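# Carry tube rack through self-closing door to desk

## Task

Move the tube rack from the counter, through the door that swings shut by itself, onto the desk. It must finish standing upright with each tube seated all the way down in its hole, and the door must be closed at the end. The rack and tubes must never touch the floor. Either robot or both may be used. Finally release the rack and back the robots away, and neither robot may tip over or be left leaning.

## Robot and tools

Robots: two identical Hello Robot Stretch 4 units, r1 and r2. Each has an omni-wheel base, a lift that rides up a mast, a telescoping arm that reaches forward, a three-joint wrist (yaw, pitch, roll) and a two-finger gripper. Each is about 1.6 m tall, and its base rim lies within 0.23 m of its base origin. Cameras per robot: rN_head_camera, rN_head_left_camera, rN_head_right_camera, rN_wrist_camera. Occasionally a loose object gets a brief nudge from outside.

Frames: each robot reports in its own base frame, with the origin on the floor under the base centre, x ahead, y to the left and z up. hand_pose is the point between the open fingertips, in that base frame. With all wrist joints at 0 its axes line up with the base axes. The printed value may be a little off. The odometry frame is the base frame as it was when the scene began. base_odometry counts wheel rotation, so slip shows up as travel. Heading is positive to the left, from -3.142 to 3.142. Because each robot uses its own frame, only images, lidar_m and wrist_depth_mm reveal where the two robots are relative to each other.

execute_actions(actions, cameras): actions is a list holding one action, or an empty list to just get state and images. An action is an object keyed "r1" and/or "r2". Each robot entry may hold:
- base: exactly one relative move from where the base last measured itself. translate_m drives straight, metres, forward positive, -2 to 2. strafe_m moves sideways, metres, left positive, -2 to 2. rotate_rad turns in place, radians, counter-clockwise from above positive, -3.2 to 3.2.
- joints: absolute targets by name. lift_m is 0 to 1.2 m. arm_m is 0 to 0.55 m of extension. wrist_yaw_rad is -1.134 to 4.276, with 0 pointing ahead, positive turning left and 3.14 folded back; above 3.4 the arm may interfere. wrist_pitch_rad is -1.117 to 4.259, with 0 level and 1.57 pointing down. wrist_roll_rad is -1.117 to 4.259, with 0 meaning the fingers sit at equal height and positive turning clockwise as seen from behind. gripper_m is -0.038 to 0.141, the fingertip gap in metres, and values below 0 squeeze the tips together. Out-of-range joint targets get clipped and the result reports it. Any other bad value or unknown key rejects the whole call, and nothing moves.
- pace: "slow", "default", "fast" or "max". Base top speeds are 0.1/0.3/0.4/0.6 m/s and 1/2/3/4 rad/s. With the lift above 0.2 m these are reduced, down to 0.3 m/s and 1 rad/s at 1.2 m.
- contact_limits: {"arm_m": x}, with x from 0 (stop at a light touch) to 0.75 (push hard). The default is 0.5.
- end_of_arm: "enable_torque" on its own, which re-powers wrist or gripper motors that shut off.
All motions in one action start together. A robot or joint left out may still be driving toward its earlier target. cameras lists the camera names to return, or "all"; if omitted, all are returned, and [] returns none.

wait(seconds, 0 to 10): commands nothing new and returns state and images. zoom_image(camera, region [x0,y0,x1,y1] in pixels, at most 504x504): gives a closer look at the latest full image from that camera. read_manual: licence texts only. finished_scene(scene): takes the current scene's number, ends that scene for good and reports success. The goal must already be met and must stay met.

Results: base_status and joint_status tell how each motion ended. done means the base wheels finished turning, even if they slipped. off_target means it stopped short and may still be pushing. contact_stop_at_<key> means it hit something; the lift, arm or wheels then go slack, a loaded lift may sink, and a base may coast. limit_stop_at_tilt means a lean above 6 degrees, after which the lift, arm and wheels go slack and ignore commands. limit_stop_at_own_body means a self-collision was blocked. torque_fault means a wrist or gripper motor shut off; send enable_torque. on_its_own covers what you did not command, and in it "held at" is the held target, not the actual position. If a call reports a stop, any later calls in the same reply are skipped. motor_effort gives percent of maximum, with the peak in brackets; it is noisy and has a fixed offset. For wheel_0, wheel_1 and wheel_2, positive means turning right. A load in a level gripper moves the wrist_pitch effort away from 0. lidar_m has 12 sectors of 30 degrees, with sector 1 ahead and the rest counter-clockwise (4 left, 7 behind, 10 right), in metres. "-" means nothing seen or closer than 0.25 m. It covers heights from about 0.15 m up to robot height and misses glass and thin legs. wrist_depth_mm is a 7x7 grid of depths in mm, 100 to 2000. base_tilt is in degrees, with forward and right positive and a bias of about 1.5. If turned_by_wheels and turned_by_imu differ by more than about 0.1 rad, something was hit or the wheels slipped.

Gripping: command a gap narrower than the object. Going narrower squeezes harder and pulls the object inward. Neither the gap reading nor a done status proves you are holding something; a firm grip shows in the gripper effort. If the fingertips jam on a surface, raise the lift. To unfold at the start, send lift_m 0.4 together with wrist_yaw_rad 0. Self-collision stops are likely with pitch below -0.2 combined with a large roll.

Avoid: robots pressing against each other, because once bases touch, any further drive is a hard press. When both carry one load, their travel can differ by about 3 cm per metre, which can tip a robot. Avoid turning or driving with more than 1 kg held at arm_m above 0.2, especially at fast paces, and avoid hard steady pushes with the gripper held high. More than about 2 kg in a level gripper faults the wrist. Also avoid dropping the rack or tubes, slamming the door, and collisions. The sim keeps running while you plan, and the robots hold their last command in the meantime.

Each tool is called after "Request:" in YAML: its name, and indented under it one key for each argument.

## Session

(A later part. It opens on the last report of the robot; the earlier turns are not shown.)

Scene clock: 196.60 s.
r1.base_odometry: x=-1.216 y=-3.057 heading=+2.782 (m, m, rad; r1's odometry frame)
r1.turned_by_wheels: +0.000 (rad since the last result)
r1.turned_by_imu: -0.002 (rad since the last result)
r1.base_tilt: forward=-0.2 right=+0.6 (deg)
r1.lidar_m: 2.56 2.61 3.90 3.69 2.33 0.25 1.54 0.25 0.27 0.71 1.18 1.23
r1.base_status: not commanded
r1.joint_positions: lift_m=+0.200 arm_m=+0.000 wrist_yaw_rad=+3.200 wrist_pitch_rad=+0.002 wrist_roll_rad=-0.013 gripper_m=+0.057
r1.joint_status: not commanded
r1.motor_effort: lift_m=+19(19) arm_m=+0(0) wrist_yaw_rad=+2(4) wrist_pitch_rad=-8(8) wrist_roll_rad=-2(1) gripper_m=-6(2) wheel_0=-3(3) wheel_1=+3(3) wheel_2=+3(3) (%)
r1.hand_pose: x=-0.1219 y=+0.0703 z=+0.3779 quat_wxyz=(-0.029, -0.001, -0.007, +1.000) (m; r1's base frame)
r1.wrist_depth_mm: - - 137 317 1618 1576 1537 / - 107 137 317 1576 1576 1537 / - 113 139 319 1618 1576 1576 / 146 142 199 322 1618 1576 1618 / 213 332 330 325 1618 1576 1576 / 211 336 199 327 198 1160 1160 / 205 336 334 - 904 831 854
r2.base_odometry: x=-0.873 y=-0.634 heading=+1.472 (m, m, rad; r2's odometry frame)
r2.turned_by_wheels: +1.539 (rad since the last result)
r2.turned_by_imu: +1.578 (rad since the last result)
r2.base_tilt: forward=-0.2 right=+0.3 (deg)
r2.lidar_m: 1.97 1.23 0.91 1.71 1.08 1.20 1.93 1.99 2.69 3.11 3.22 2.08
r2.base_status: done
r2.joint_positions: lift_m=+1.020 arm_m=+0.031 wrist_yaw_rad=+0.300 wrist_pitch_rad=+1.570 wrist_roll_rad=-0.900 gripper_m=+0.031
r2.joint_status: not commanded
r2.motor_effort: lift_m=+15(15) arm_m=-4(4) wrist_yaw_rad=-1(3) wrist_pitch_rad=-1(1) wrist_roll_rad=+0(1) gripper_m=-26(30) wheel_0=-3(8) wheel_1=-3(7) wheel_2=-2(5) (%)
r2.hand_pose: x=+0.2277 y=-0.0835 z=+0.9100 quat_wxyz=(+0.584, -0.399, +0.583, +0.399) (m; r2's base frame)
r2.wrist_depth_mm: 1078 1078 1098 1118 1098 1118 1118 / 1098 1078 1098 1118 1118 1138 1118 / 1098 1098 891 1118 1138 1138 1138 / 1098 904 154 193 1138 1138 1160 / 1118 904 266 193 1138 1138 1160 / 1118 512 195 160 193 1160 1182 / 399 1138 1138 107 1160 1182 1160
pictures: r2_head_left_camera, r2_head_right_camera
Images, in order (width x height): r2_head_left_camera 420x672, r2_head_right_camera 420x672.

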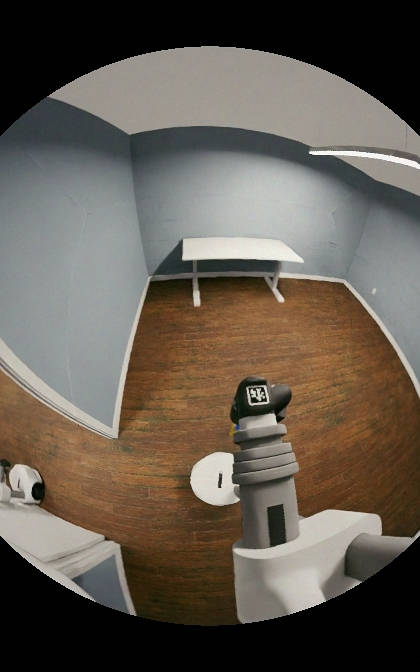

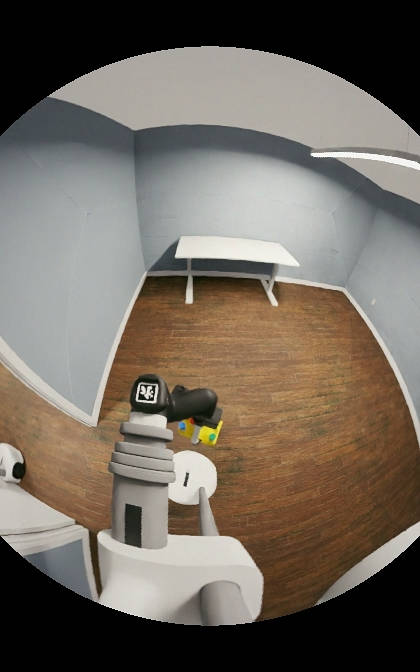

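Request:
execute_actions:
  actions:
    - {"r1":{"base":{"strafe_m":-0.75},"pace":"slow"},"r2":{"base":{"translate_m":1.3}}}
  cameras: ["r1_head_left_camera","r1_head_right_camera","r2_head_left_camera"]

Scene clock: 206.23 s.
r1.base_odometry: x=-0.953 y=-2.356 heading=+2.781 (m, m, rad; r1's odometry frame)
r1.turned_by_wheels: -0.001 (rad since the last result)
r1.turned_by_imu: -0.010 (rad since the last result)
r1.base_tilt: forward=-0.1 right=+0.6 (deg)
r1.lidar_m: 0.78 2.68 4.35 4.45 0.38 0.25 0.25 0.25 0.31 4.29 4.40 0.82
r1.base_status: done
r1.joint_positions: lift_m=+0.200 arm_m=+0.000 wrist_yaw_rad=+3.200 wrist_pitch_rad=+0.002 wrist_roll_rad=-0.013 gripper_m=+0.057
r1.joint_status: not commanded
r1.motor_effort: lift_m=+19(19) arm_m=+1(0) wrist_yaw_rad=+0(3) wrist_pitch_rad=-8(9) wrist_roll_rad=+1(1) gripper_m=-5(3) wheel_0=-3(7) wheel_1=-24(32) wheel_2=+18(20) (%)
r1.hand_pose: x=-0.1219 y=+0.0703 z=+0.3779 quat_wxyz=(-0.029, -0.001, -0.007, +1.000) (m; r1's base frame)
r1.wrist_depth_mm: - - 137 329 340 351 364 / - 107 137 332 343 353 364 / - 113 139 334 345 355 366 / 146 142 199 336 345 357 366 / 213 319 327 340 343 359 370 / 211 320 198 338 198 364 373 / 205 320 330 - 355 364 377
r2.base_odometry: x=-0.745 y=+0.659 heading=+1.473 (m, m, rad; r2's odometry frame)
r2.turned_by_wheels: +0.001 (rad since the last result)
r2.turned_by_imu: +0.000 (rad since the last result)
r2.base_tilt: forward=-0.2 right=+0.3 (deg)
r2.lidar_m: 0.67 0.68 0.94 0.88 0.90 1.24 3.25 3.34 3.27 3.07 1.02 0.72
r2.base_status: done
r2.joint_positions: lift_m=+1.020 arm_m=+0.031 wrist_yaw_rad=+0.300 wrist_pitch_rad=+1.570 wrist_roll_rad=-0.900 gripper_m=+0.031
r2.joint_status: not commanded
r2.motor_effort: lift_m=+15(15) arm_m=-4(4) wrist_yaw_rad=+0(2) wrist_pitch_rad=+0(0) wrist_roll_rad=-1(1) gripper_m=-27(27) wheel_0=+2(8) wheel_1=+3(7) wheel_2=+2(9) (%)
r2.hand_pose: x=+0.2277 y=-0.0835 z=+0.9100 quat_wxyz=(+0.584, -0.399, +0.583, +0.399) (m; r2's base frame)
r2.wrist_depth_mm: 1078 1078 1098 1098 1118 1098 1118 / 1098 1098 1098 1118 1118 1138 1138 / 1098 1098 904 1118 1118 1138 1160 / 1098 917 187 194 1138 1138 1160 / 1118 917 266 150 1138 1138 1160 / 1138 508 195 156 193 1160 1160 / 397 1138 1138 107 1138 1160 1160
pictures: r1_head_left_camera, r1_head_right_camera, r2_head_left_camera
Images, in order (width x height): r1_head_left_camera 420x672, r1_head_right_camera 420x672, r2_head_left_camera 420x672.

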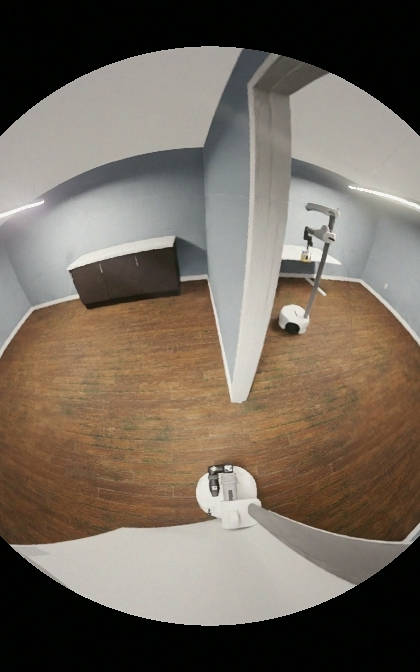

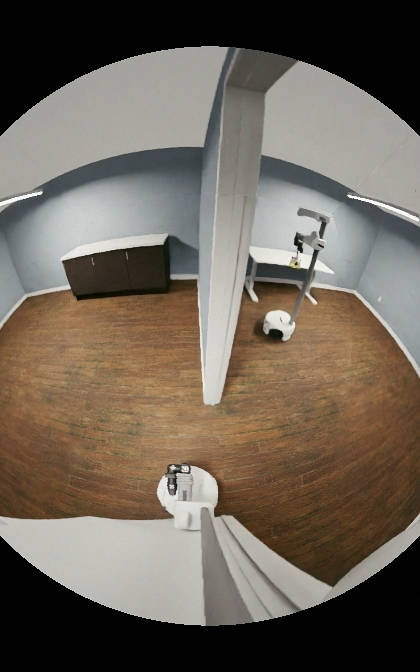

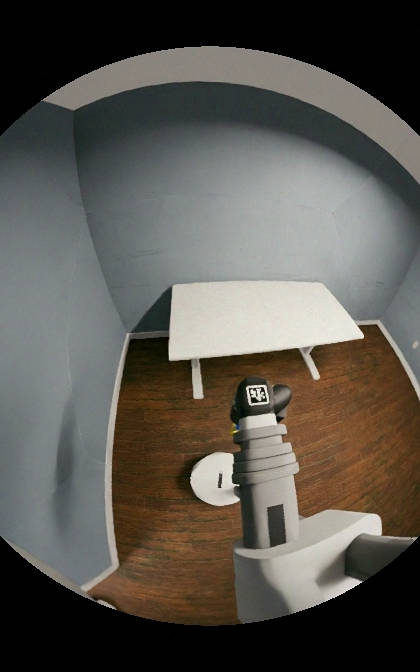

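Request:
execute_actions:
  actions:
    - {"r1":{"base":{"strafe_m":-0.75},"pace":"slow"},"r2":{"base":{"translate_m":0.3},"joints":{"arm_m":0.38},"pace":"slow"}}
  cameras: ["r1_head_left_camera","r2_head_left_camera","r2_wrist_camera"]

Scene clock: 221.50 s.
r1.base_odometry: x=-1.069 y=-1.866 heading=+2.000 (m, m, rad; r1's odometry frame)
r1.turned_by_wheels: -0.781 (rad since the last result)
r1.turned_by_imu: -0.783 (rad since the last result)
r1.base_tilt: forward=-0.2 right=+0.6 (deg)
r1.lidar_m: 2.64 1.75 0.47 0.25 0.25 - 0.25 0.38 1.75 1.97 3.25 3.86
r1.base_status: strafe_m contact_stop (by the wheels' count: -0.385 of -0.750)
r1.joint_positions: lift_m=+0.200 arm_m=+0.000 wrist_yaw_rad=+3.200 wrist_pitch_rad=+0.002 wrist_roll_rad=-0.013 gripper_m=+0.057
r1.joint_status: not commanded
r1.on_its_own: the wheels are slack since a contact_stop
r1.motor_effort: lift_m=+19(19) arm_m=+0(0) wrist_yaw_rad=+3(1) wrist_pitch_rad=-9(8) wrist_roll_rad=+0(1) gripper_m=-2(4) wheel_0=+0(4) wheel_1=+0(35) wheel_2=+0(23) (%)
r1.hand_pose: x=-0.1219 y=+0.0703 z=+0.3779 quat_wxyz=(-0.029, -0.001, -0.007, +1.000) (m; r1's base frame)
r1.wrist_depth_mm: - - 137 338 270 224 199 / - 107 137 327 273 227 200 / - 113 139 312 274 229 202 / 146 141 199 340 278 230 204 / 213 591 473 342 265 233 206 / 211 591 199 332 198 222 207 / 205 585 492 - 270 229 207
r2.base_odometry: x=-0.716 y=+0.958 heading=+1.473 (m, m, rad; r2's odometry frame)
r2.turned_by_wheels: +0.000 (rad since the last result)
r2.turned_by_imu: +0.005 (rad since the last result)
r2.base_tilt: forward=-0.3 right=+0.4 (deg)
r2.lidar_m: 0.36 0.40 0.95 0.88 0.90 1.27 3.30 3.65 3.23 3.06 0.58 0.40
r2.base_status: done
r2.joint_positions: lift_m=+1.020 arm_m=+0.379 wrist_yaw_rad=+0.300 wrist_pitch_rad=+1.570 wrist_roll_rad=-0.900 gripper_m=+0.031
r2.joint_status: all done
r2.motor_effort: lift_m=+15(15) arm_m=+4(4) wrist_yaw_rad=+0(2) wrist_pitch_rad=+0(0) wrist_roll_rad=-1(1) gripper_m=-29(29) wheel_0=+2(7) wheel_1=+3(5) wheel_2=-1(3) (%)
r2.hand_pose: x=+0.5762 y=-0.0835 z=+0.9100 quat_wxyz=(+0.584, -0.399, +0.583, +0.399) (m; r2's base frame)
r2.wrist_depth_mm: 397 399 402 404 407 413 413 / 399 402 404 410 410 413 415 / 1098 404 410 413 413 415 418 / 904 407 186 194 415 421 421 / 891 410 266 153 418 421 427 / 891 413 195 157 193 424 427 / 1118 1118 415 107 424 430 430
pictures: r1_head_left_camera, r2_head_left_camera, r2_wrist_camera
Images, in order (width x height): r1_head_left_camera 420x672, r2_head_left_camera 420x672, r2_wrist_camera 616x392.

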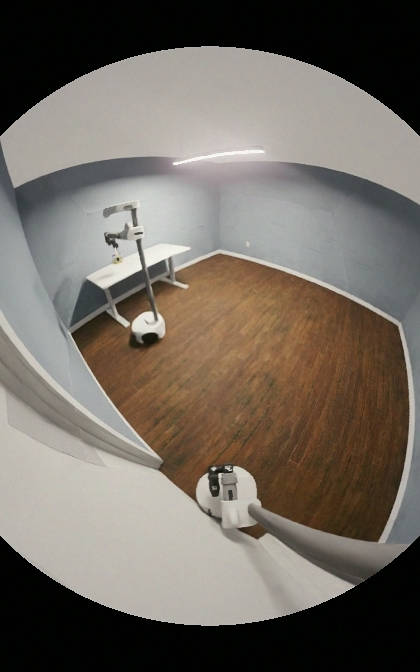

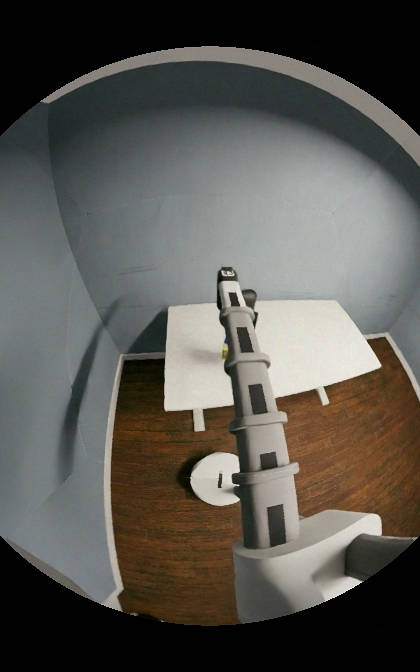

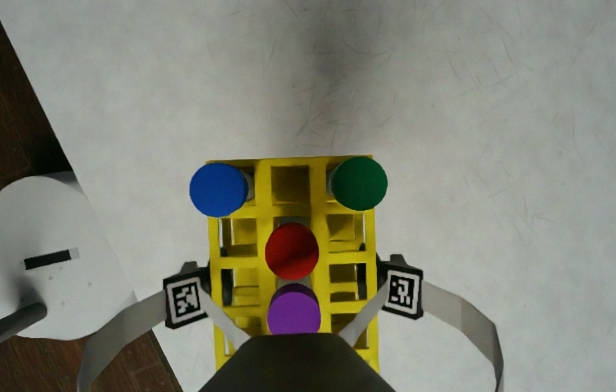

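Request:
execute_actions:
  actions:
    - {"r1":{"base":{"translate_m":0.4},"pace":"slow"},"r2":{"joints":{"lift_m":0.89},"pace":"slow"}}
  cameras: ["r1_head_left_camera","r1_head_right_camera"]

Scene clock: 228.20 s.
r1.base_odometry: x=-1.235 y=-1.503 heading=+2.000 (m, m, rad; r1's odometry frame)
r1.turned_by_wheels: +0.000 (rad since the last result)
r1.turned_by_imu: -0.004 (rad since the last result)
r1.base_tilt: forward=-0.1 right=+0.6 (deg)
r1.lidar_m: 2.35 1.39 0.97 0.49 0.49 0.48 0.57 0.87 2.01 2.27 3.57 3.56
r1.base_status: done
r1.joint_positions: lift_m=+0.200 arm_m=+0.000 wrist_yaw_rad=+3.200 wrist_pitch_rad=+0.002 wrist_roll_rad=-0.013 gripper_m=+0.057
r1.joint_status: not commanded
r1.motor_effort: lift_m=+19(19) arm_m=+1(0) wrist_yaw_rad=+3(4) wrist_pitch_rad=-9(9) wrist_roll_rad=+1(1) gripper_m=-4(4) wheel_0=+2(6) wheel_1=+3(5) wheel_2=-2(6) (%)
r1.hand_pose: x=-0.1219 y=+0.0703 z=+0.3779 quat_wxyz=(-0.029, -0.001, -0.007, +1.000) (m; r1's base frame)
r1.wrist_depth_mm: - - 137 759 603 508 442 / - 107 137 741 621 517 449 / - 113 139 699 621 517 452 / 146 141 200 759 634 521 455 / 214 1397 991 759 597 521 455 / 211 1182 199 750 198 500 462 / 205 820 917 - 609 517 462
r2.base_odometry: x=-0.716 y=+0.958 heading=+1.473 (m, m, rad; r2's odometry frame)
r2.turned_by_wheels: +0.000 (rad since the last result)
r2.turned_by_imu: +0.003 (rad since the last result)
r2.base_tilt: forward=-0.1 right=+0.3 (deg)
r2.lidar_m: 0.37 0.42 0.96 0.88 0.90 1.25 1.38 3.66 3.24 3.06 0.57 0.42
r2.base_status: not commanded
r2.joint_positions: lift_m=+0.890 arm_m=+0.379 wrist_yaw_rad=+0.300 wrist_pitch_rad=+1.570 wrist_roll_rad=-0.900 gripper_m=+0.031
r2.joint_status: all done
r2.motor_effort: lift_m=+14(15) arm_m=+4(4) wrist_yaw_rad=-2(1) wrist_pitch_rad=+0(0) wrist_roll_rad=-1(1) gripper_m=-28(27) wheel_0=+3(2) wheel_1=+3(3) wheel_2=-1(0) (%)
r2.hand_pose: x=+0.5762 y=-0.0835 z=+0.7801 quat_wxyz=(+0.584, -0.399, +0.583, +0.399) (m; r2's base frame)
r2.wrist_depth_mm: 271 274 276 277 279 282 285 / 273 276 278 279 281 285 286 / 276 278 278 281 285 286 289 / 278 279 187 193 286 287 290 / 281 282 266 153 287 289 291 / 283 282 195 157 193 291 294 / 798 285 285 107 291 293 296
pictures: r1_head_left_camera, r1_head_right_camera
Images, in order (width x height): r1_head_left_camera 420x672, r1_head_right_camera 420x672.

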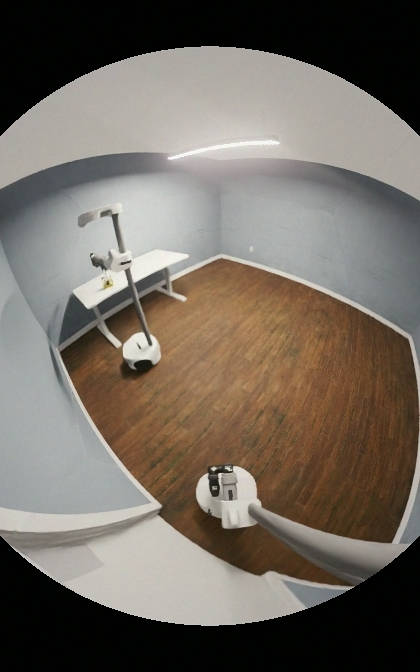

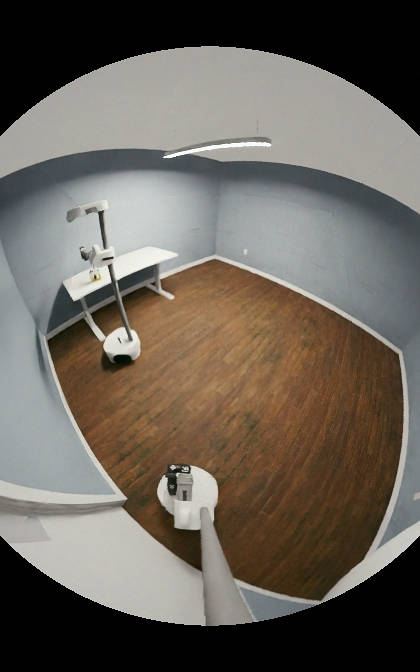

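Request:
execute_actions:
  actions:
    - {"r1":{"base":{"translate_m":0.3}},"r2":{"joints":{"lift_m":0.877},"pace":"slow"}}
  cameras: []

Request:
execute_actions:
  actions:
    - {"r2":{"joints":{"gripper_m":0.12},"pace":"slow"}}
  cameras: ["r2_wrist_camera"]

Request:
execute_actions:
  actions:
    - {"r2":{"joints":{"lift_m":1.0},"pace":"slow"}}
  cameras: ["r2_wrist_camera","r1_head_left_camera"]

Scene clock: 232.97 s.
r1.base_odometry: x=-1.360 y=-1.230 heading=+2.001 (m, m, rad; r1's odometry frame)
r1.turned_by_wheels: +0.000 (rad since the last result)
r1.turned_by_imu: -0.002 (rad since the last result)
r1.base_tilt: forward=-0.1 right=+0.6 (deg)
r1.lidar_m: 2.12 1.14 1.27 0.80 0.64 0.71 0.85 1.18 2.21 2.49 3.37 3.34
r1.base_status: done
r1.joint_positions: lift_m=+0.200 arm_m=+0.000 wrist_yaw_rad=+3.200 wrist_pitch_rad=+0.002 wrist_roll_rad=-0.013 gripper_m=+0.057
r1.joint_status: not commanded
r1.motor_effort: lift_m=+19(19) arm_m=+0(0) wrist_yaw_rad=+3(5) wrist_pitch_rad=-8(8) wrist_roll_rad=+1(0) gripper_m=-5(5) wheel_0=+2(6) wheel_1=+2(5) wheel_2=+0(9) (%)
r1.hand_pose: x=-0.1219 y=+0.0703 z=+0.3779 quat_wxyz=(-0.029, -0.001, -0.007, +1.000) (m; r1's base frame)
r1.wrist_depth_mm: - - 137 1060 866 715 627 / - 107 137 1042 866 723 627 / - 113 139 991 891 732 634 / 146 142 200 1098 878 732 647 / 213 1863 1397 1098 854 741 640 / 211 1281 199 1060 198 715 654 / 206 831 917 - 866 732 654
r2.base_odometry: x=-0.716 y=+0.958 heading=+1.473 (m, m, rad; r2's odometry frame)
r2.turned_by_wheels: +0.000 (rad since the last result)
r2.turned_by_imu: +0.002 (rad since the last result)
r2.base_tilt: forward=-0.2 right=+0.4 (deg)
r2.lidar_m: 0.37 0.40 0.94 0.89 0.93 1.21 1.15 3.64 3.23 3.06 0.58 0.40
r2.base_status: not commanded
r2.joint_positions: lift_m=+0.877 arm_m=+0.379 wrist_yaw_rad=+0.300 wrist_pitch_rad=+1.570 wrist_roll_rad=-0.900 gripper_m=+0.031
r2.joint_status: all done
r2.motor_effort: lift_m=+14(14) arm_m=+4(4) wrist_yaw_rad=-1(2) wrist_pitch_rad=+0(1) wrist_roll_rad=-1(1) gripper_m=-27(23) wheel_0=+2(2) wheel_1=+3(3) wheel_2=-1(0) (%)
r2.hand_pose: x=+0.5762 y=-0.0835 z=+0.7671 quat_wxyz=(+0.584, -0.399, +0.583, +0.399) (m; r2's base frame)
r2.wrist_depth_mm: 260 260 263 265 266 268 271 / 260 263 265 267 270 271 272 / 264 265 266 268 271 273 274 / 264 266 186 193 272 276 276 / 266 268 266 153 273 276 278 / 267 268 195 157 192 278 279 / 768 272 272 107 278 279 283
pictures: none
No camera images: the call's "cameras" was empty. Leave "cameras" out to get every camera's image.

Scene clock: 236.63 s.
r1.base_odometry: x=-1.360 y=-1.230 heading=+2.001 (m, m, rad; r1's odometry frame)
r1.turned_by_wheels: +0.000 (rad since the last result)
r1.turned_by_imu: -0.001 (rad since the last result)
r1.base_tilt: forward=-0.2 right=+0.6 (deg)
r1.lidar_m: 2.10 1.13 1.26 0.79 0.63 0.71 0.83 1.18 2.21 2.50 3.35 3.35
r1.base_status: not commanded
r1.joint_positions: lift_m=+0.200 arm_m=+0.000 wrist_yaw_rad=+3.200 wrist_pitch_rad=+0.002 wrist_roll_rad=-0.013 gripper_m=+0.057
r1.joint_status: not commanded
r1.motor_effort: lift_m=+19(19) arm_m=+0(1) wrist_yaw_rad=+3(4) wrist_pitch_rad=-8(9) wrist_roll_rad=+0(1) gripper_m=-5(2) wheel_0=+2(2) wheel_1=+2(2) wheel_2=+0(0) (%)
r1.hand_pose: x=-0.1219 y=+0.0703 z=+0.3779 quat_wxyz=(-0.029, -0.001, -0.007, +1.000) (m; r1's base frame)
r1.wrist_depth_mm: - - 137 1078 854 723 627 / - 107 137 1042 878 732 627 / - 113 139 991 891 732 634 / 146 142 199 1078 891 732 640 / 213 1921 1397 1078 854 741 647 / 211 1308 199 1060 198 707 647 / 204 854 917 - 866 732 647
r2.base_odometry: x=-0.716 y=+0.958 heading=+1.473 (m, m, rad; r2's odometry frame)
r2.turned_by_wheels: +0.000 (rad since the last result)
r2.turned_by_imu: +0.001 (rad since the last result)
r2.base_tilt: forward=-0.2 right=+0.4 (deg)
r2.lidar_m: 0.36 0.39 0.95 0.89 0.95 1.22 1.11 3.65 3.25 3.08 0.59 0.41
r2.base_status: not commanded
r2.joint_positions: lift_m=+0.877 arm_m=+0.379 wrist_yaw_rad=+0.300 wrist_pitch_rad=+1.570 wrist_roll_rad=-0.900 gripper_m=+0.120
r2.joint_status: all done
r2.motor_effort: lift_m=+14(14) arm_m=+4(4) wrist_yaw_rad=-1(2) wrist_pitch_rad=-1(5) wrist_roll_rad=-1(1) gripper_m=-2(28) wheel_0=+2(2) wheel_1=+3(4) wheel_2=+0(1) (%)
r2.hand_pose: x=+0.5761 y=-0.0835 z=+0.7671 quat_wxyz=(+0.584, -0.399, +0.584, +0.399) (m; r2's base frame)
r2.wrist_depth_mm: 259 262 264 265 267 270 272 / 262 264 266 267 270 272 272 / 263 265 266 268 271 273 274 / 264 266 194 195 273 274 277 / 267 268 270 196 233 277 278 / 270 268 215 157 235 278 281 / 768 272 273 107 278 281 283
pictures: r2_wrist_camera
Images, in order (width x height): r2_wrist_camera 616x392.

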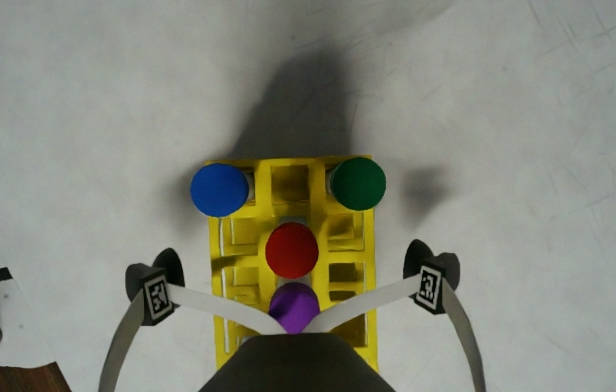

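Scene clock: 238.50 s.
r1.base_odometry: x=-1.360 y=-1.230 heading=+2.001 (m, m, rad; r1's odometry frame)
r1.turned_by_wheels: +0.000 (rad since the last result)
r1.turned_by_imu: -0.001 (rad since the last result)
r1.base_tilt: forward=-0.2 right=+0.6 (deg)
r1.lidar_m: 2.11 1.13 1.27 0.80 0.63 0.71 0.81 1.17 2.21 2.47 3.36 3.34
r1.base_status: not commanded
r1.joint_positions: lift_m=+0.200 arm_m=+0.000 wrist_yaw_rad=+3.200 wrist_pitch_rad=+0.002 wrist_roll_rad=-0.013 gripper_m=+0.057
r1.joint_status: not commanded
r1.motor_effort: lift_m=+19(19) arm_m=+1(0) wrist_yaw_rad=+1(3) wrist_pitch_rad=-10(8) wrist_roll_rad=+0(1) gripper_m=-5(3) wheel_0=+2(2) wheel_1=+2(2) wheel_2=-1(0) (%)
r1.hand_pose: x=-0.1219 y=+0.0703 z=+0.3779 quat_wxyz=(-0.029, -0.001, -0.007, +1.000) (m; r1's base frame)
r1.wrist_depth_mm: - - 137 1078 854 715 627 / - 107 137 1042 866 723 627 / - 113 139 1008 878 732 634 / 146 142 200 1078 891 741 634 / 213 1921 1366 1098 842 741 634 / 211 1281 199 1060 198 715 647 / 205 842 917 - 854 732 654
r2.base_odometry: x=-0.716 y=+0.958 heading=+1.473 (m, m, rad; r2's odometry frame)
r2.turned_by_wheels: +0.000 (rad since the last result)
r2.turned_by_imu: +0.001 (rad since the last result)
r2.base_tilt: forward=+0.0 right=+0.4 (deg)
r2.lidar_m: 0.36 0.40 0.94 0.88 0.92 1.23 1.13 3.67 3.23 3.07 0.58 0.40
r2.base_status: not commanded
r2.joint_positions: lift_m=+1.000 arm_m=+0.379 wrist_yaw_rad=+0.300 wrist_pitch_rad=+1.570 wrist_roll_rad=-0.900 gripper_m=+0.120
r2.joint_status: all done
r2.motor_effort: lift_m=+22(21) arm_m=+5(4) wrist_yaw_rad=+2(1) wrist_pitch_rad=-2(1) wrist_roll_rad=-1(1) gripper_m=+2(1) wheel_0=+3(2) wheel_1=+3(3) wheel_2=+0(1) (%)
r2.hand_pose: x=+0.5761 y=-0.0835 z=+0.8893 quat_wxyz=(+0.584, -0.399, +0.584, +0.399) (m; r2's base frame)
r2.wrist_depth_mm: 377 379 382 384 387 392 394 / 379 382 387 387 389 394 394 / 1078 384 387 389 394 397 397 / 878 384 389 317 397 399 402 / 878 389 392 320 397 402 404 / 878 392 392 320 399 402 407 / 1098 1098 397 107 404 404 410
pictures: r1_head_left_camera, r2_wrist_camera
Images, in order (width x height): r1_head_left_camera 420x672, r2_wrist_camera 616x392.

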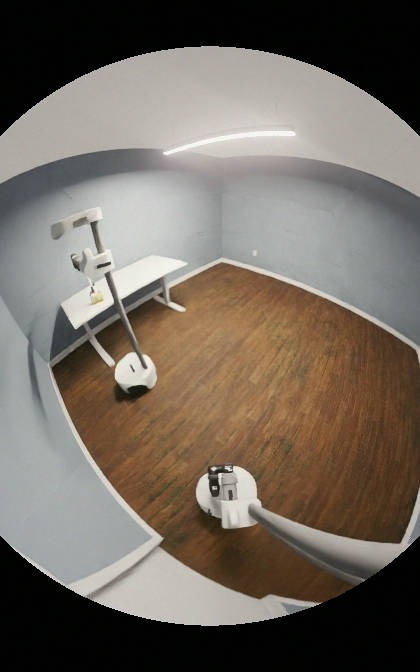

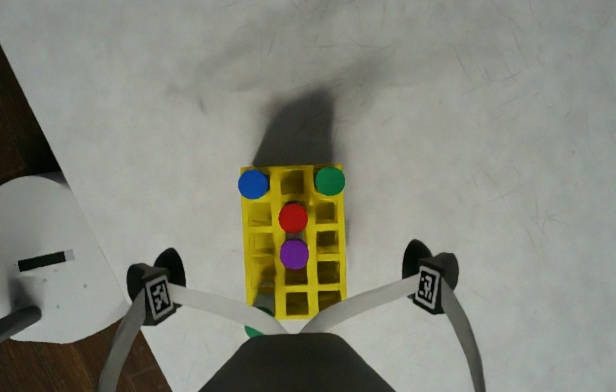

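Request:
execute_actions:
  actions:
    - {"r2":{"base":{"translate_m":-0.35},"joints":{"arm_m":0.0,"lift_m":1.0}}}
  cameras: []

Request:
execute_actions:
  actions:
    - {"r2":{"joints":{"wrist_pitch_rad":0.15,"wrist_yaw_rad":0,"wrist_roll_rad":0,"lift_m":0.72}}}
  cameras: ["r2_wrist_camera","r2_head_camera"]

Request:
zoom_image:
  camera: "r2_wrist_camera"
  region: [200,100,440,300]

Scene clock: 243.40 s.
r1.base_odometry: x=-1.360 y=-1.230 heading=+2.001 (m, m, rad; r1's odometry frame)
r1.turned_by_wheels: +0.000 (rad since the last result)
r1.turned_by_imu: -0.002 (rad since the last result)
r1.base_tilt: forward=-0.2 right=+0.6 (deg)
r1.lidar_m: 2.10 0.79 0.89 0.78 0.64 0.72 0.83 1.18 2.21 2.50 3.34 3.33
r1.base_status: not commanded
r1.joint_positions: lift_m=+0.200 arm_m=+0.000 wrist_yaw_rad=+3.200 wrist_pitch_rad=+0.002 wrist_roll_rad=-0.013 gripper_m=+0.057
r1.joint_status: not commanded
r1.motor_effort: lift_m=+19(19) arm_m=+0(0) wrist_yaw_rad=+2(2) wrist_pitch_rad=-8(8) wrist_roll_rad=+1(0) gripper_m=-4(2) wheel_0=+2(2) wheel_1=+2(2) wheel_2=+0(0) (%)
r1.hand_pose: x=-0.1219 y=+0.0703 z=+0.3779 quat_wxyz=(-0.029, -0.001, -0.007, +1.000) (m; r1's base frame)
r1.wrist_depth_mm: - - 137 1078 854 715 627 / - 107 137 1042 866 715 627 / - 113 139 1008 878 732 640 / 146 141 200 1060 891 732 640 / 213 1863 1366 1078 842 741 640 / 211 1308 199 1060 198 715 654 / 205 842 917 - 866 741 654
r2.base_odometry: x=-0.750 y=+0.610 heading=+1.473 (m, m, rad; r2's odometry frame)
r2.turned_by_wheels: +0.000 (rad since the last result)
r2.turned_by_imu: +0.003 (rad since the last result)
r2.base_tilt: forward=-0.2 right=+0.4 (deg)
r2.lidar_m: 0.71 0.73 0.91 0.87 0.92 0.81 0.78 3.30 3.28 3.08 1.11 0.75
r2.base_status: done
r2.joint_positions: lift_m=+1.000 arm_m=+0.001 wrist_yaw_rad=+0.300 wrist_pitch_rad=+1.570 wrist_roll_rad=-0.900 gripper_m=+0.120
r2.joint_status: all done
r2.motor_effort: lift_m=+22(23) arm_m=-4(5) wrist_yaw_rad=+0(1) wrist_pitch_rad=-1(1) wrist_roll_rad=-1(1) gripper_m=+0(4) wheel_0=-1(6) wheel_1=-2(7) wheel_2=+1(9) (%)
r2.hand_pose: x=+0.1976 y=-0.0835 z=+0.8894 quat_wxyz=(+0.584, -0.399, +0.583, +0.399) (m; r2's base frame)
r2.wrist_depth_mm: 1060 1060 1060 1078 1098 1098 1118 / 1060 1078 1078 1098 1098 1118 1118 / 1060 1078 878 1078 1098 1118 1118 / 1098 878 891 1098 1138 1118 1138 / 1078 891 891 1118 1118 1138 1118 / 1098 445 1098 1118 1098 1138 1138 / 373 1118 1118 107 1138 1138 1160
pictures: none
No camera images: the call's "cameras" was empty. Leave "cameras" out to get every camera's image.

Scene clock: 245.60 s.
r1.base_odometry: x=-1.360 y=-1.230 heading=+2.001 (m, m, rad; r1's odometry frame)
r1.turned_by_wheels: +0.000 (rad since the last result)
r1.turned_by_imu: -0.001 (rad since the last result)
r1.base_tilt: forward=-0.1 right=+0.7 (deg)
r1.lidar_m: 2.10 0.79 0.91 0.79 0.63 0.72 0.83 1.19 2.21 2.51 3.36 3.35
r1.base_status: not commanded
r1.joint_positions: lift_m=+0.200 arm_m=+0.000 wrist_yaw_rad=+3.200 wrist_pitch_rad=+0.002 wrist_roll_rad=-0.013 gripper_m=+0.057
r1.joint_status: not commanded
r1.motor_effort: lift_m=+19(19) arm_m=+1(0) wrist_yaw_rad=+4(4) wrist_pitch_rad=-8(8) wrist_roll_rad=+0(1) gripper_m=-4(4) wheel_0=+2(2) wheel_1=+2(2) wheel_2=+0(1) (%)
r1.hand_pose: x=-0.1219 y=+0.0703 z=+0.3779 quat_wxyz=(-0.029, -0.001, -0.007, +1.000) (m; r1's base frame)
r1.wrist_depth_mm: - - 137 1078 866 723 634 / - 107 137 1042 878 723 627 / - 113 139 991 878 732 640 / 146 142 200 1078 891 750 647 / 213 1863 1336 1078 854 750 647 / 211 1308 199 1042 198 715 640 / 206 831 917 - 854 741 654
r2.base_odometry: x=-0.750 y=+0.610 heading=+1.473 (m, m, rad; r2's odometry frame)
r2.turned_by_wheels: +0.000 (rad since the last result)
r2.turned_by_imu: +0.001 (rad since the last result)
r2.base_tilt: forward=-0.3 right=+0.3 (deg)
r2.lidar_m: 0.70 0.73 0.92 0.86 0.88 0.81 0.78 3.28 3.22 3.07 1.11 0.77
r2.base_status: not commanded
r2.joint_positions: lift_m=+0.720 arm_m=+0.001 wrist_yaw_rad=+0.000 wrist_pitch_rad=+0.153 wrist_roll_rad=+0.000 gripper_m=+0.120
r2.joint_status: all done
r2.motor_effort: lift_m=+14(20) arm_m=-4(4) wrist_yaw_rad=-1(6) wrist_pitch_rad=-8(13) wrist_roll_rad=+1(6) gripper_m=+1(0) wheel_0=-1(1) wheel_1=-2(2) wheel_2=+1(1) (%)
r2.hand_pose: x=+0.4568 y=-0.0873 z=+0.8547 quat_wxyz=(+0.997, +0.000, +0.076, +0.000) (m; r2's base frame)
r2.wrist_depth_mm: 1182 1205 1229 1229 1229 1255 1255 / 1205 1229 1229 1255 1281 1281 1308 / 1255 1281 1281 1281 1308 1336 1336 / 1281 1308 1118 699 1078 1078 1042 / 1336 668 661 654 647 634 627 / 1366 517 530 539 544 1430 1464 / 1366 1397 976 107 1464 1464 1464
pictures: r2_head_camera, r2_wrist_camera
Images, in order (width x height): r2_head_camera 420x560, r2_wrist_camera 616x392.

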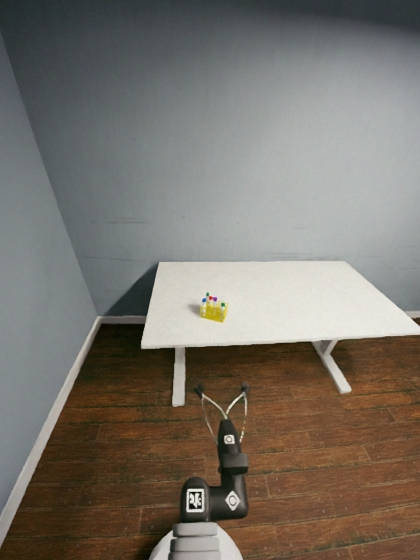

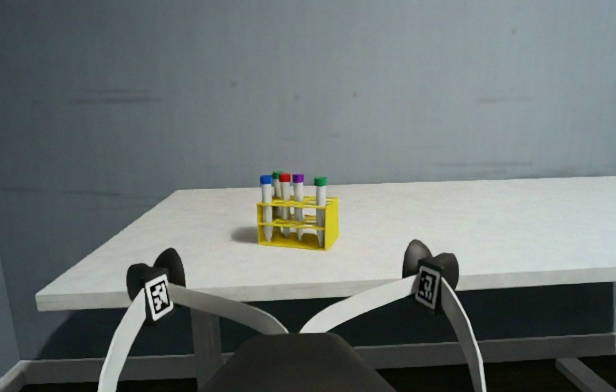

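Region (200, 100, 440, 300) of r2_wrist_camera's 616x392 image, scaled by 2.100.

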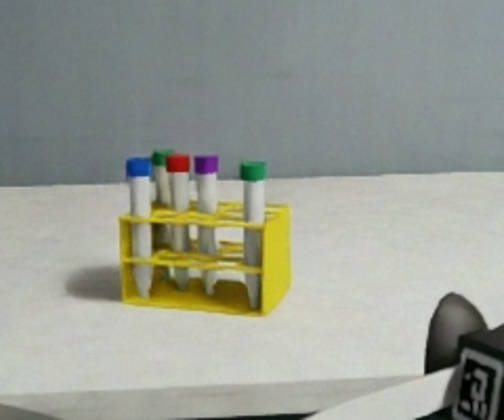

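Request:
execute_actions:
  actions:
    - {"r2":{"joints":{"wrist_pitch_rad":0.0,"lift_m":0.615}}}
  cameras: ["r2_wrist_camera","r1_head_right_camera","r1_head_left_camera"]

Request:
zoom_image:
  camera: "r2_wrist_camera"
  region: [230,150,370,280]

Scene clock: 250.63 s.
r1.base_odometry: x=-1.360 y=-1.230 heading=+2.001 (m, m, rad; r1's odometry frame)
r1.turned_by_wheels: +0.000 (rad since the last result)
r1.turned_by_imu: -0.002 (rad since the last result)
r1.base_tilt: forward=-0.2 right=+0.6 (deg)
r1.lidar_m: 2.13 0.79 0.91 0.80 0.63 0.71 0.83 1.17 2.22 2.50 3.36 3.35
r1.base_status: not commanded
r1.joint_positions: lift_m=+0.200 arm_m=+0.000 wrist_yaw_rad=+3.200 wrist_pitch_rad=+0.002 wrist_roll_rad=-0.013 gripper_m=+0.057
r1.joint_status: not commanded
r1.motor_effort: lift_m=+19(19) arm_m=+0(1) wrist_yaw_rad=+3(3) wrist_pitch_rad=-10(10) wrist_roll_rad=+0(0) gripper_m=-3(1) wheel_0=+2(2) wheel_1=+2(2) wheel_2=+0(1) (%)
r1.hand_pose: x=-0.1219 y=+0.0703 z=+0.3779 quat_wxyz=(-0.029, -0.001, -0.007, +1.000) (m; r1's base frame)
r1.wrist_depth_mm: - - 137 1078 866 715 627 / - 107 137 1042 866 723 627 / - 113 139 976 891 732 640 / 146 141 200 1078 878 732 640 / 213 1921 1366 1078 842 750 647 / 211 1308 199 1060 198 707 647 / 205 842 917 - 854 723 654
r2.base_odometry: x=-0.750 y=+0.610 heading=+1.473 (m, m, rad; r2's odometry frame)
r2.turned_by_wheels: +0.000 (rad since the last result)
r2.turned_by_imu: +0.002 (rad since the last result)
r2.base_tilt: forward=-0.3 right=+0.4 (deg)
r2.lidar_m: 0.72 0.72 0.92 0.87 0.90 0.80 0.77 3.30 3.23 3.08 1.09 0.74
r2.base_status: not commanded
r2.joint_positions: lift_m=+0.615 arm_m=+0.001 wrist_yaw_rad=+0.000 wrist_pitch_rad=+0.003 wrist_roll_rad=+0.000 gripper_m=+0.120
r2.joint_status: all done
r2.motor_effort: lift_m=+13(13) arm_m=-4(4) wrist_yaw_rad=-2(0) wrist_pitch_rad=-8(12) wrist_roll_rad=+1(1) gripper_m=+0(4) wheel_0=-1(1) wheel_1=-2(2) wheel_2=+1(1) (%)
r2.hand_pose: x=+0.4601 y=-0.0873 z=+0.7928 quat_wxyz=(+1.000, +0.000, +0.001, +0.000) (m; r2's base frame)
r2.wrist_depth_mm: 1255 1281 1281 1308 1308 1308 1308 / 1255 1255 1281 1308 1308 1336 1308 / 1255 1255 1281 1308 1336 1336 1336 / 1281 1281 1308 691 1336 1336 1336 / 1281 699 676 647 640 621 603 / 1308 496 512 1308 521 1366 1397 / 1308 1308 854 107 1336 1366 1397
pictures: r1_head_left_camera, r1_head_right_camera, r2_wrist_camera
Images, in order (width x height): r1_head_left_camera 420x672, r1_head_right_camera 420x672, r2_wrist_camera 616x392.

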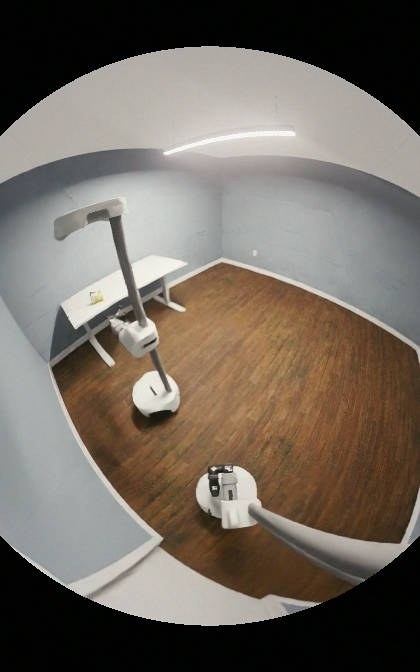

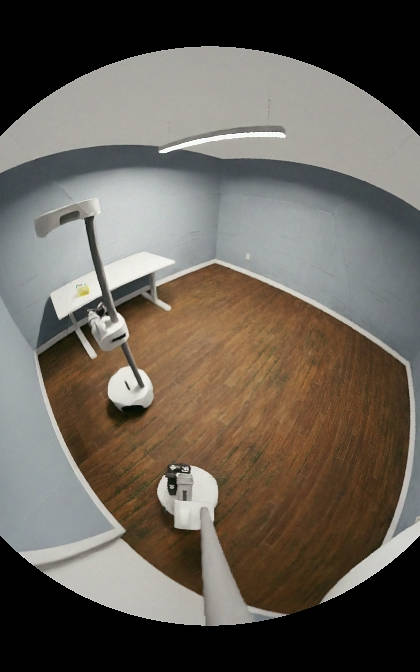

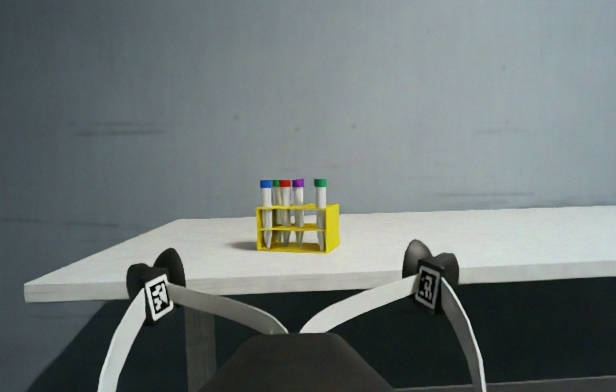

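Region (230, 150, 370, 280) of r2_wrist_camera's 616x392 image, scaled by 3.600; it fills the top 468 rows of this view, and the rest is white.

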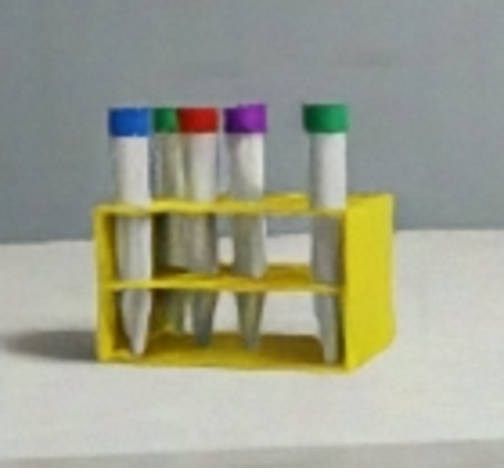

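Request:
execute_actions:
  actions:
    - {"r1":{"base":{"rotate_rad":2.3}}}
  cameras: ["r1_head_left_camera","r1_head_camera"]

Scene clock: 254.60 s.
r1.base_odometry: x=-1.360 y=-1.230 heading=-1.983 (m, m, rad; r1's odometry frame)
r1.turned_by_wheels: +2.300 (rad since the last result)
r1.turned_by_imu: +2.277 (rad since the last result)
r1.base_tilt: forward=-0.2 right=+0.6 (deg)
r1.lidar_m: 0.64 0.72 0.93 1.78 2.28 2.85 3.37 3.39 0.84 0.79 1.05 0.71
r1.base_status: done
r1.joint_positions: lift_m=+0.200 arm_m=+0.000 wrist_yaw_rad=+3.200 wrist_pitch_rad=+0.002 wrist_roll_rad=-0.013 gripper_m=+0.057
r1.joint_status: not commanded
r1.motor_effort: lift_m=+19(19) arm_m=+0(0) wrist_yaw_rad=+2(3) wrist_pitch_rad=-9(8) wrist_roll_rad=+0(0) gripper_m=-3(2) wheel_0=-2(7) wheel_1=-3(8) wheel_2=-1(10) (%)
r1.hand_pose: x=-0.1219 y=+0.0704 z=+0.3779 quat_wxyz=(-0.029, -0.001, -0.007, +1.000) (m; r1's base frame)
r1.wrist_depth_mm: - - 137 - - - - / - 107 137 - - - - / - 113 139 - - - - / 146 142 200 - - - - / 213 - - - 1983 - 1863 / 211 1308 199 1281 198 1138 1138 / 205 842 917 - 917 831 854
r2.base_odometry: x=-0.750 y=+0.610 heading=+1.473 (m, m, rad; r2's odometry frame)
r2.turned_by_wheels: +0.000 (rad since the last result)
r2.turned_by_imu: +0.001 (rad since the last result)
r2.base_tilt: forward=-0.2 right=+0.4 (deg)
r2.lidar_m: 0.72 0.74 0.93 0.87 0.91 0.80 0.81 3.27 3.25 3.08 1.11 0.77
r2.base_status: not commanded
r2.joint_positions: lift_m=+0.615 arm_m=+0.001 wrist_yaw_rad=+0.000 wrist_pitch_rad=+0.003 wrist_roll_rad=+0.000 gripper_m=+0.120
r2.joint_status: not commanded
r2.motor_effort: lift_m=+13(13) arm_m=-4(4) wrist_yaw_rad=-3(3) wrist_pitch_rad=-8(8) wrist_roll_rad=+1(1) gripper_m=+3(0) wheel_0=-1(1) wheel_1=-2(1) wheel_2=+1(0) (%)
r2.hand_pose: x=+0.4601 y=-0.0873 z=+0.7928 quat_wxyz=(+1.000, +0.000, +0.001, +0.000) (m; r2's base frame)
r2.wrist_depth_mm: 1229 1255 1281 1308 1308 1308 1336 / 1255 1255 1281 1308 1308 1336 1336 / 1255 1281 1281 1308 1281 1308 1336 / 1281 1281 1308 691 1336 1336 1336 / 1281 699 676 647 640 627 609 / 1281 496 508 1308 521 1366 1397 / 1308 1308 854 107 1336 1366 1397
pictures: r1_head_camera, r1_head_left_camera
Images, in order (width x height): r1_head_camera 420x560, r1_head_left_camera 420x672.

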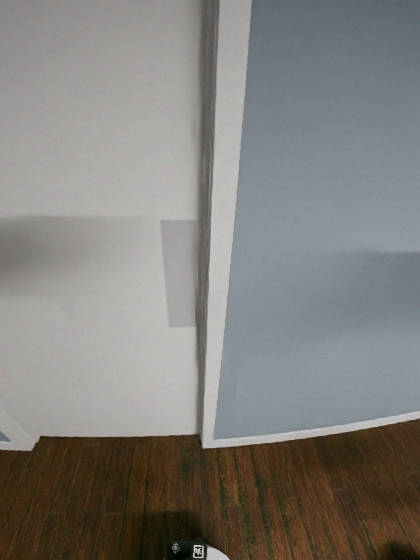

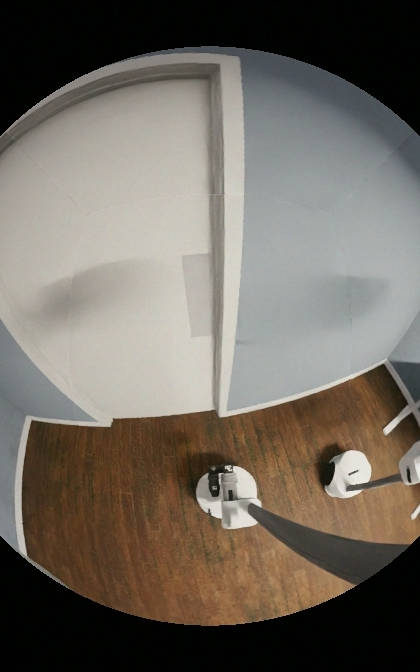

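Shut.

Request:
finished_scene:
  scene: 1

The scene is finished: the task was done.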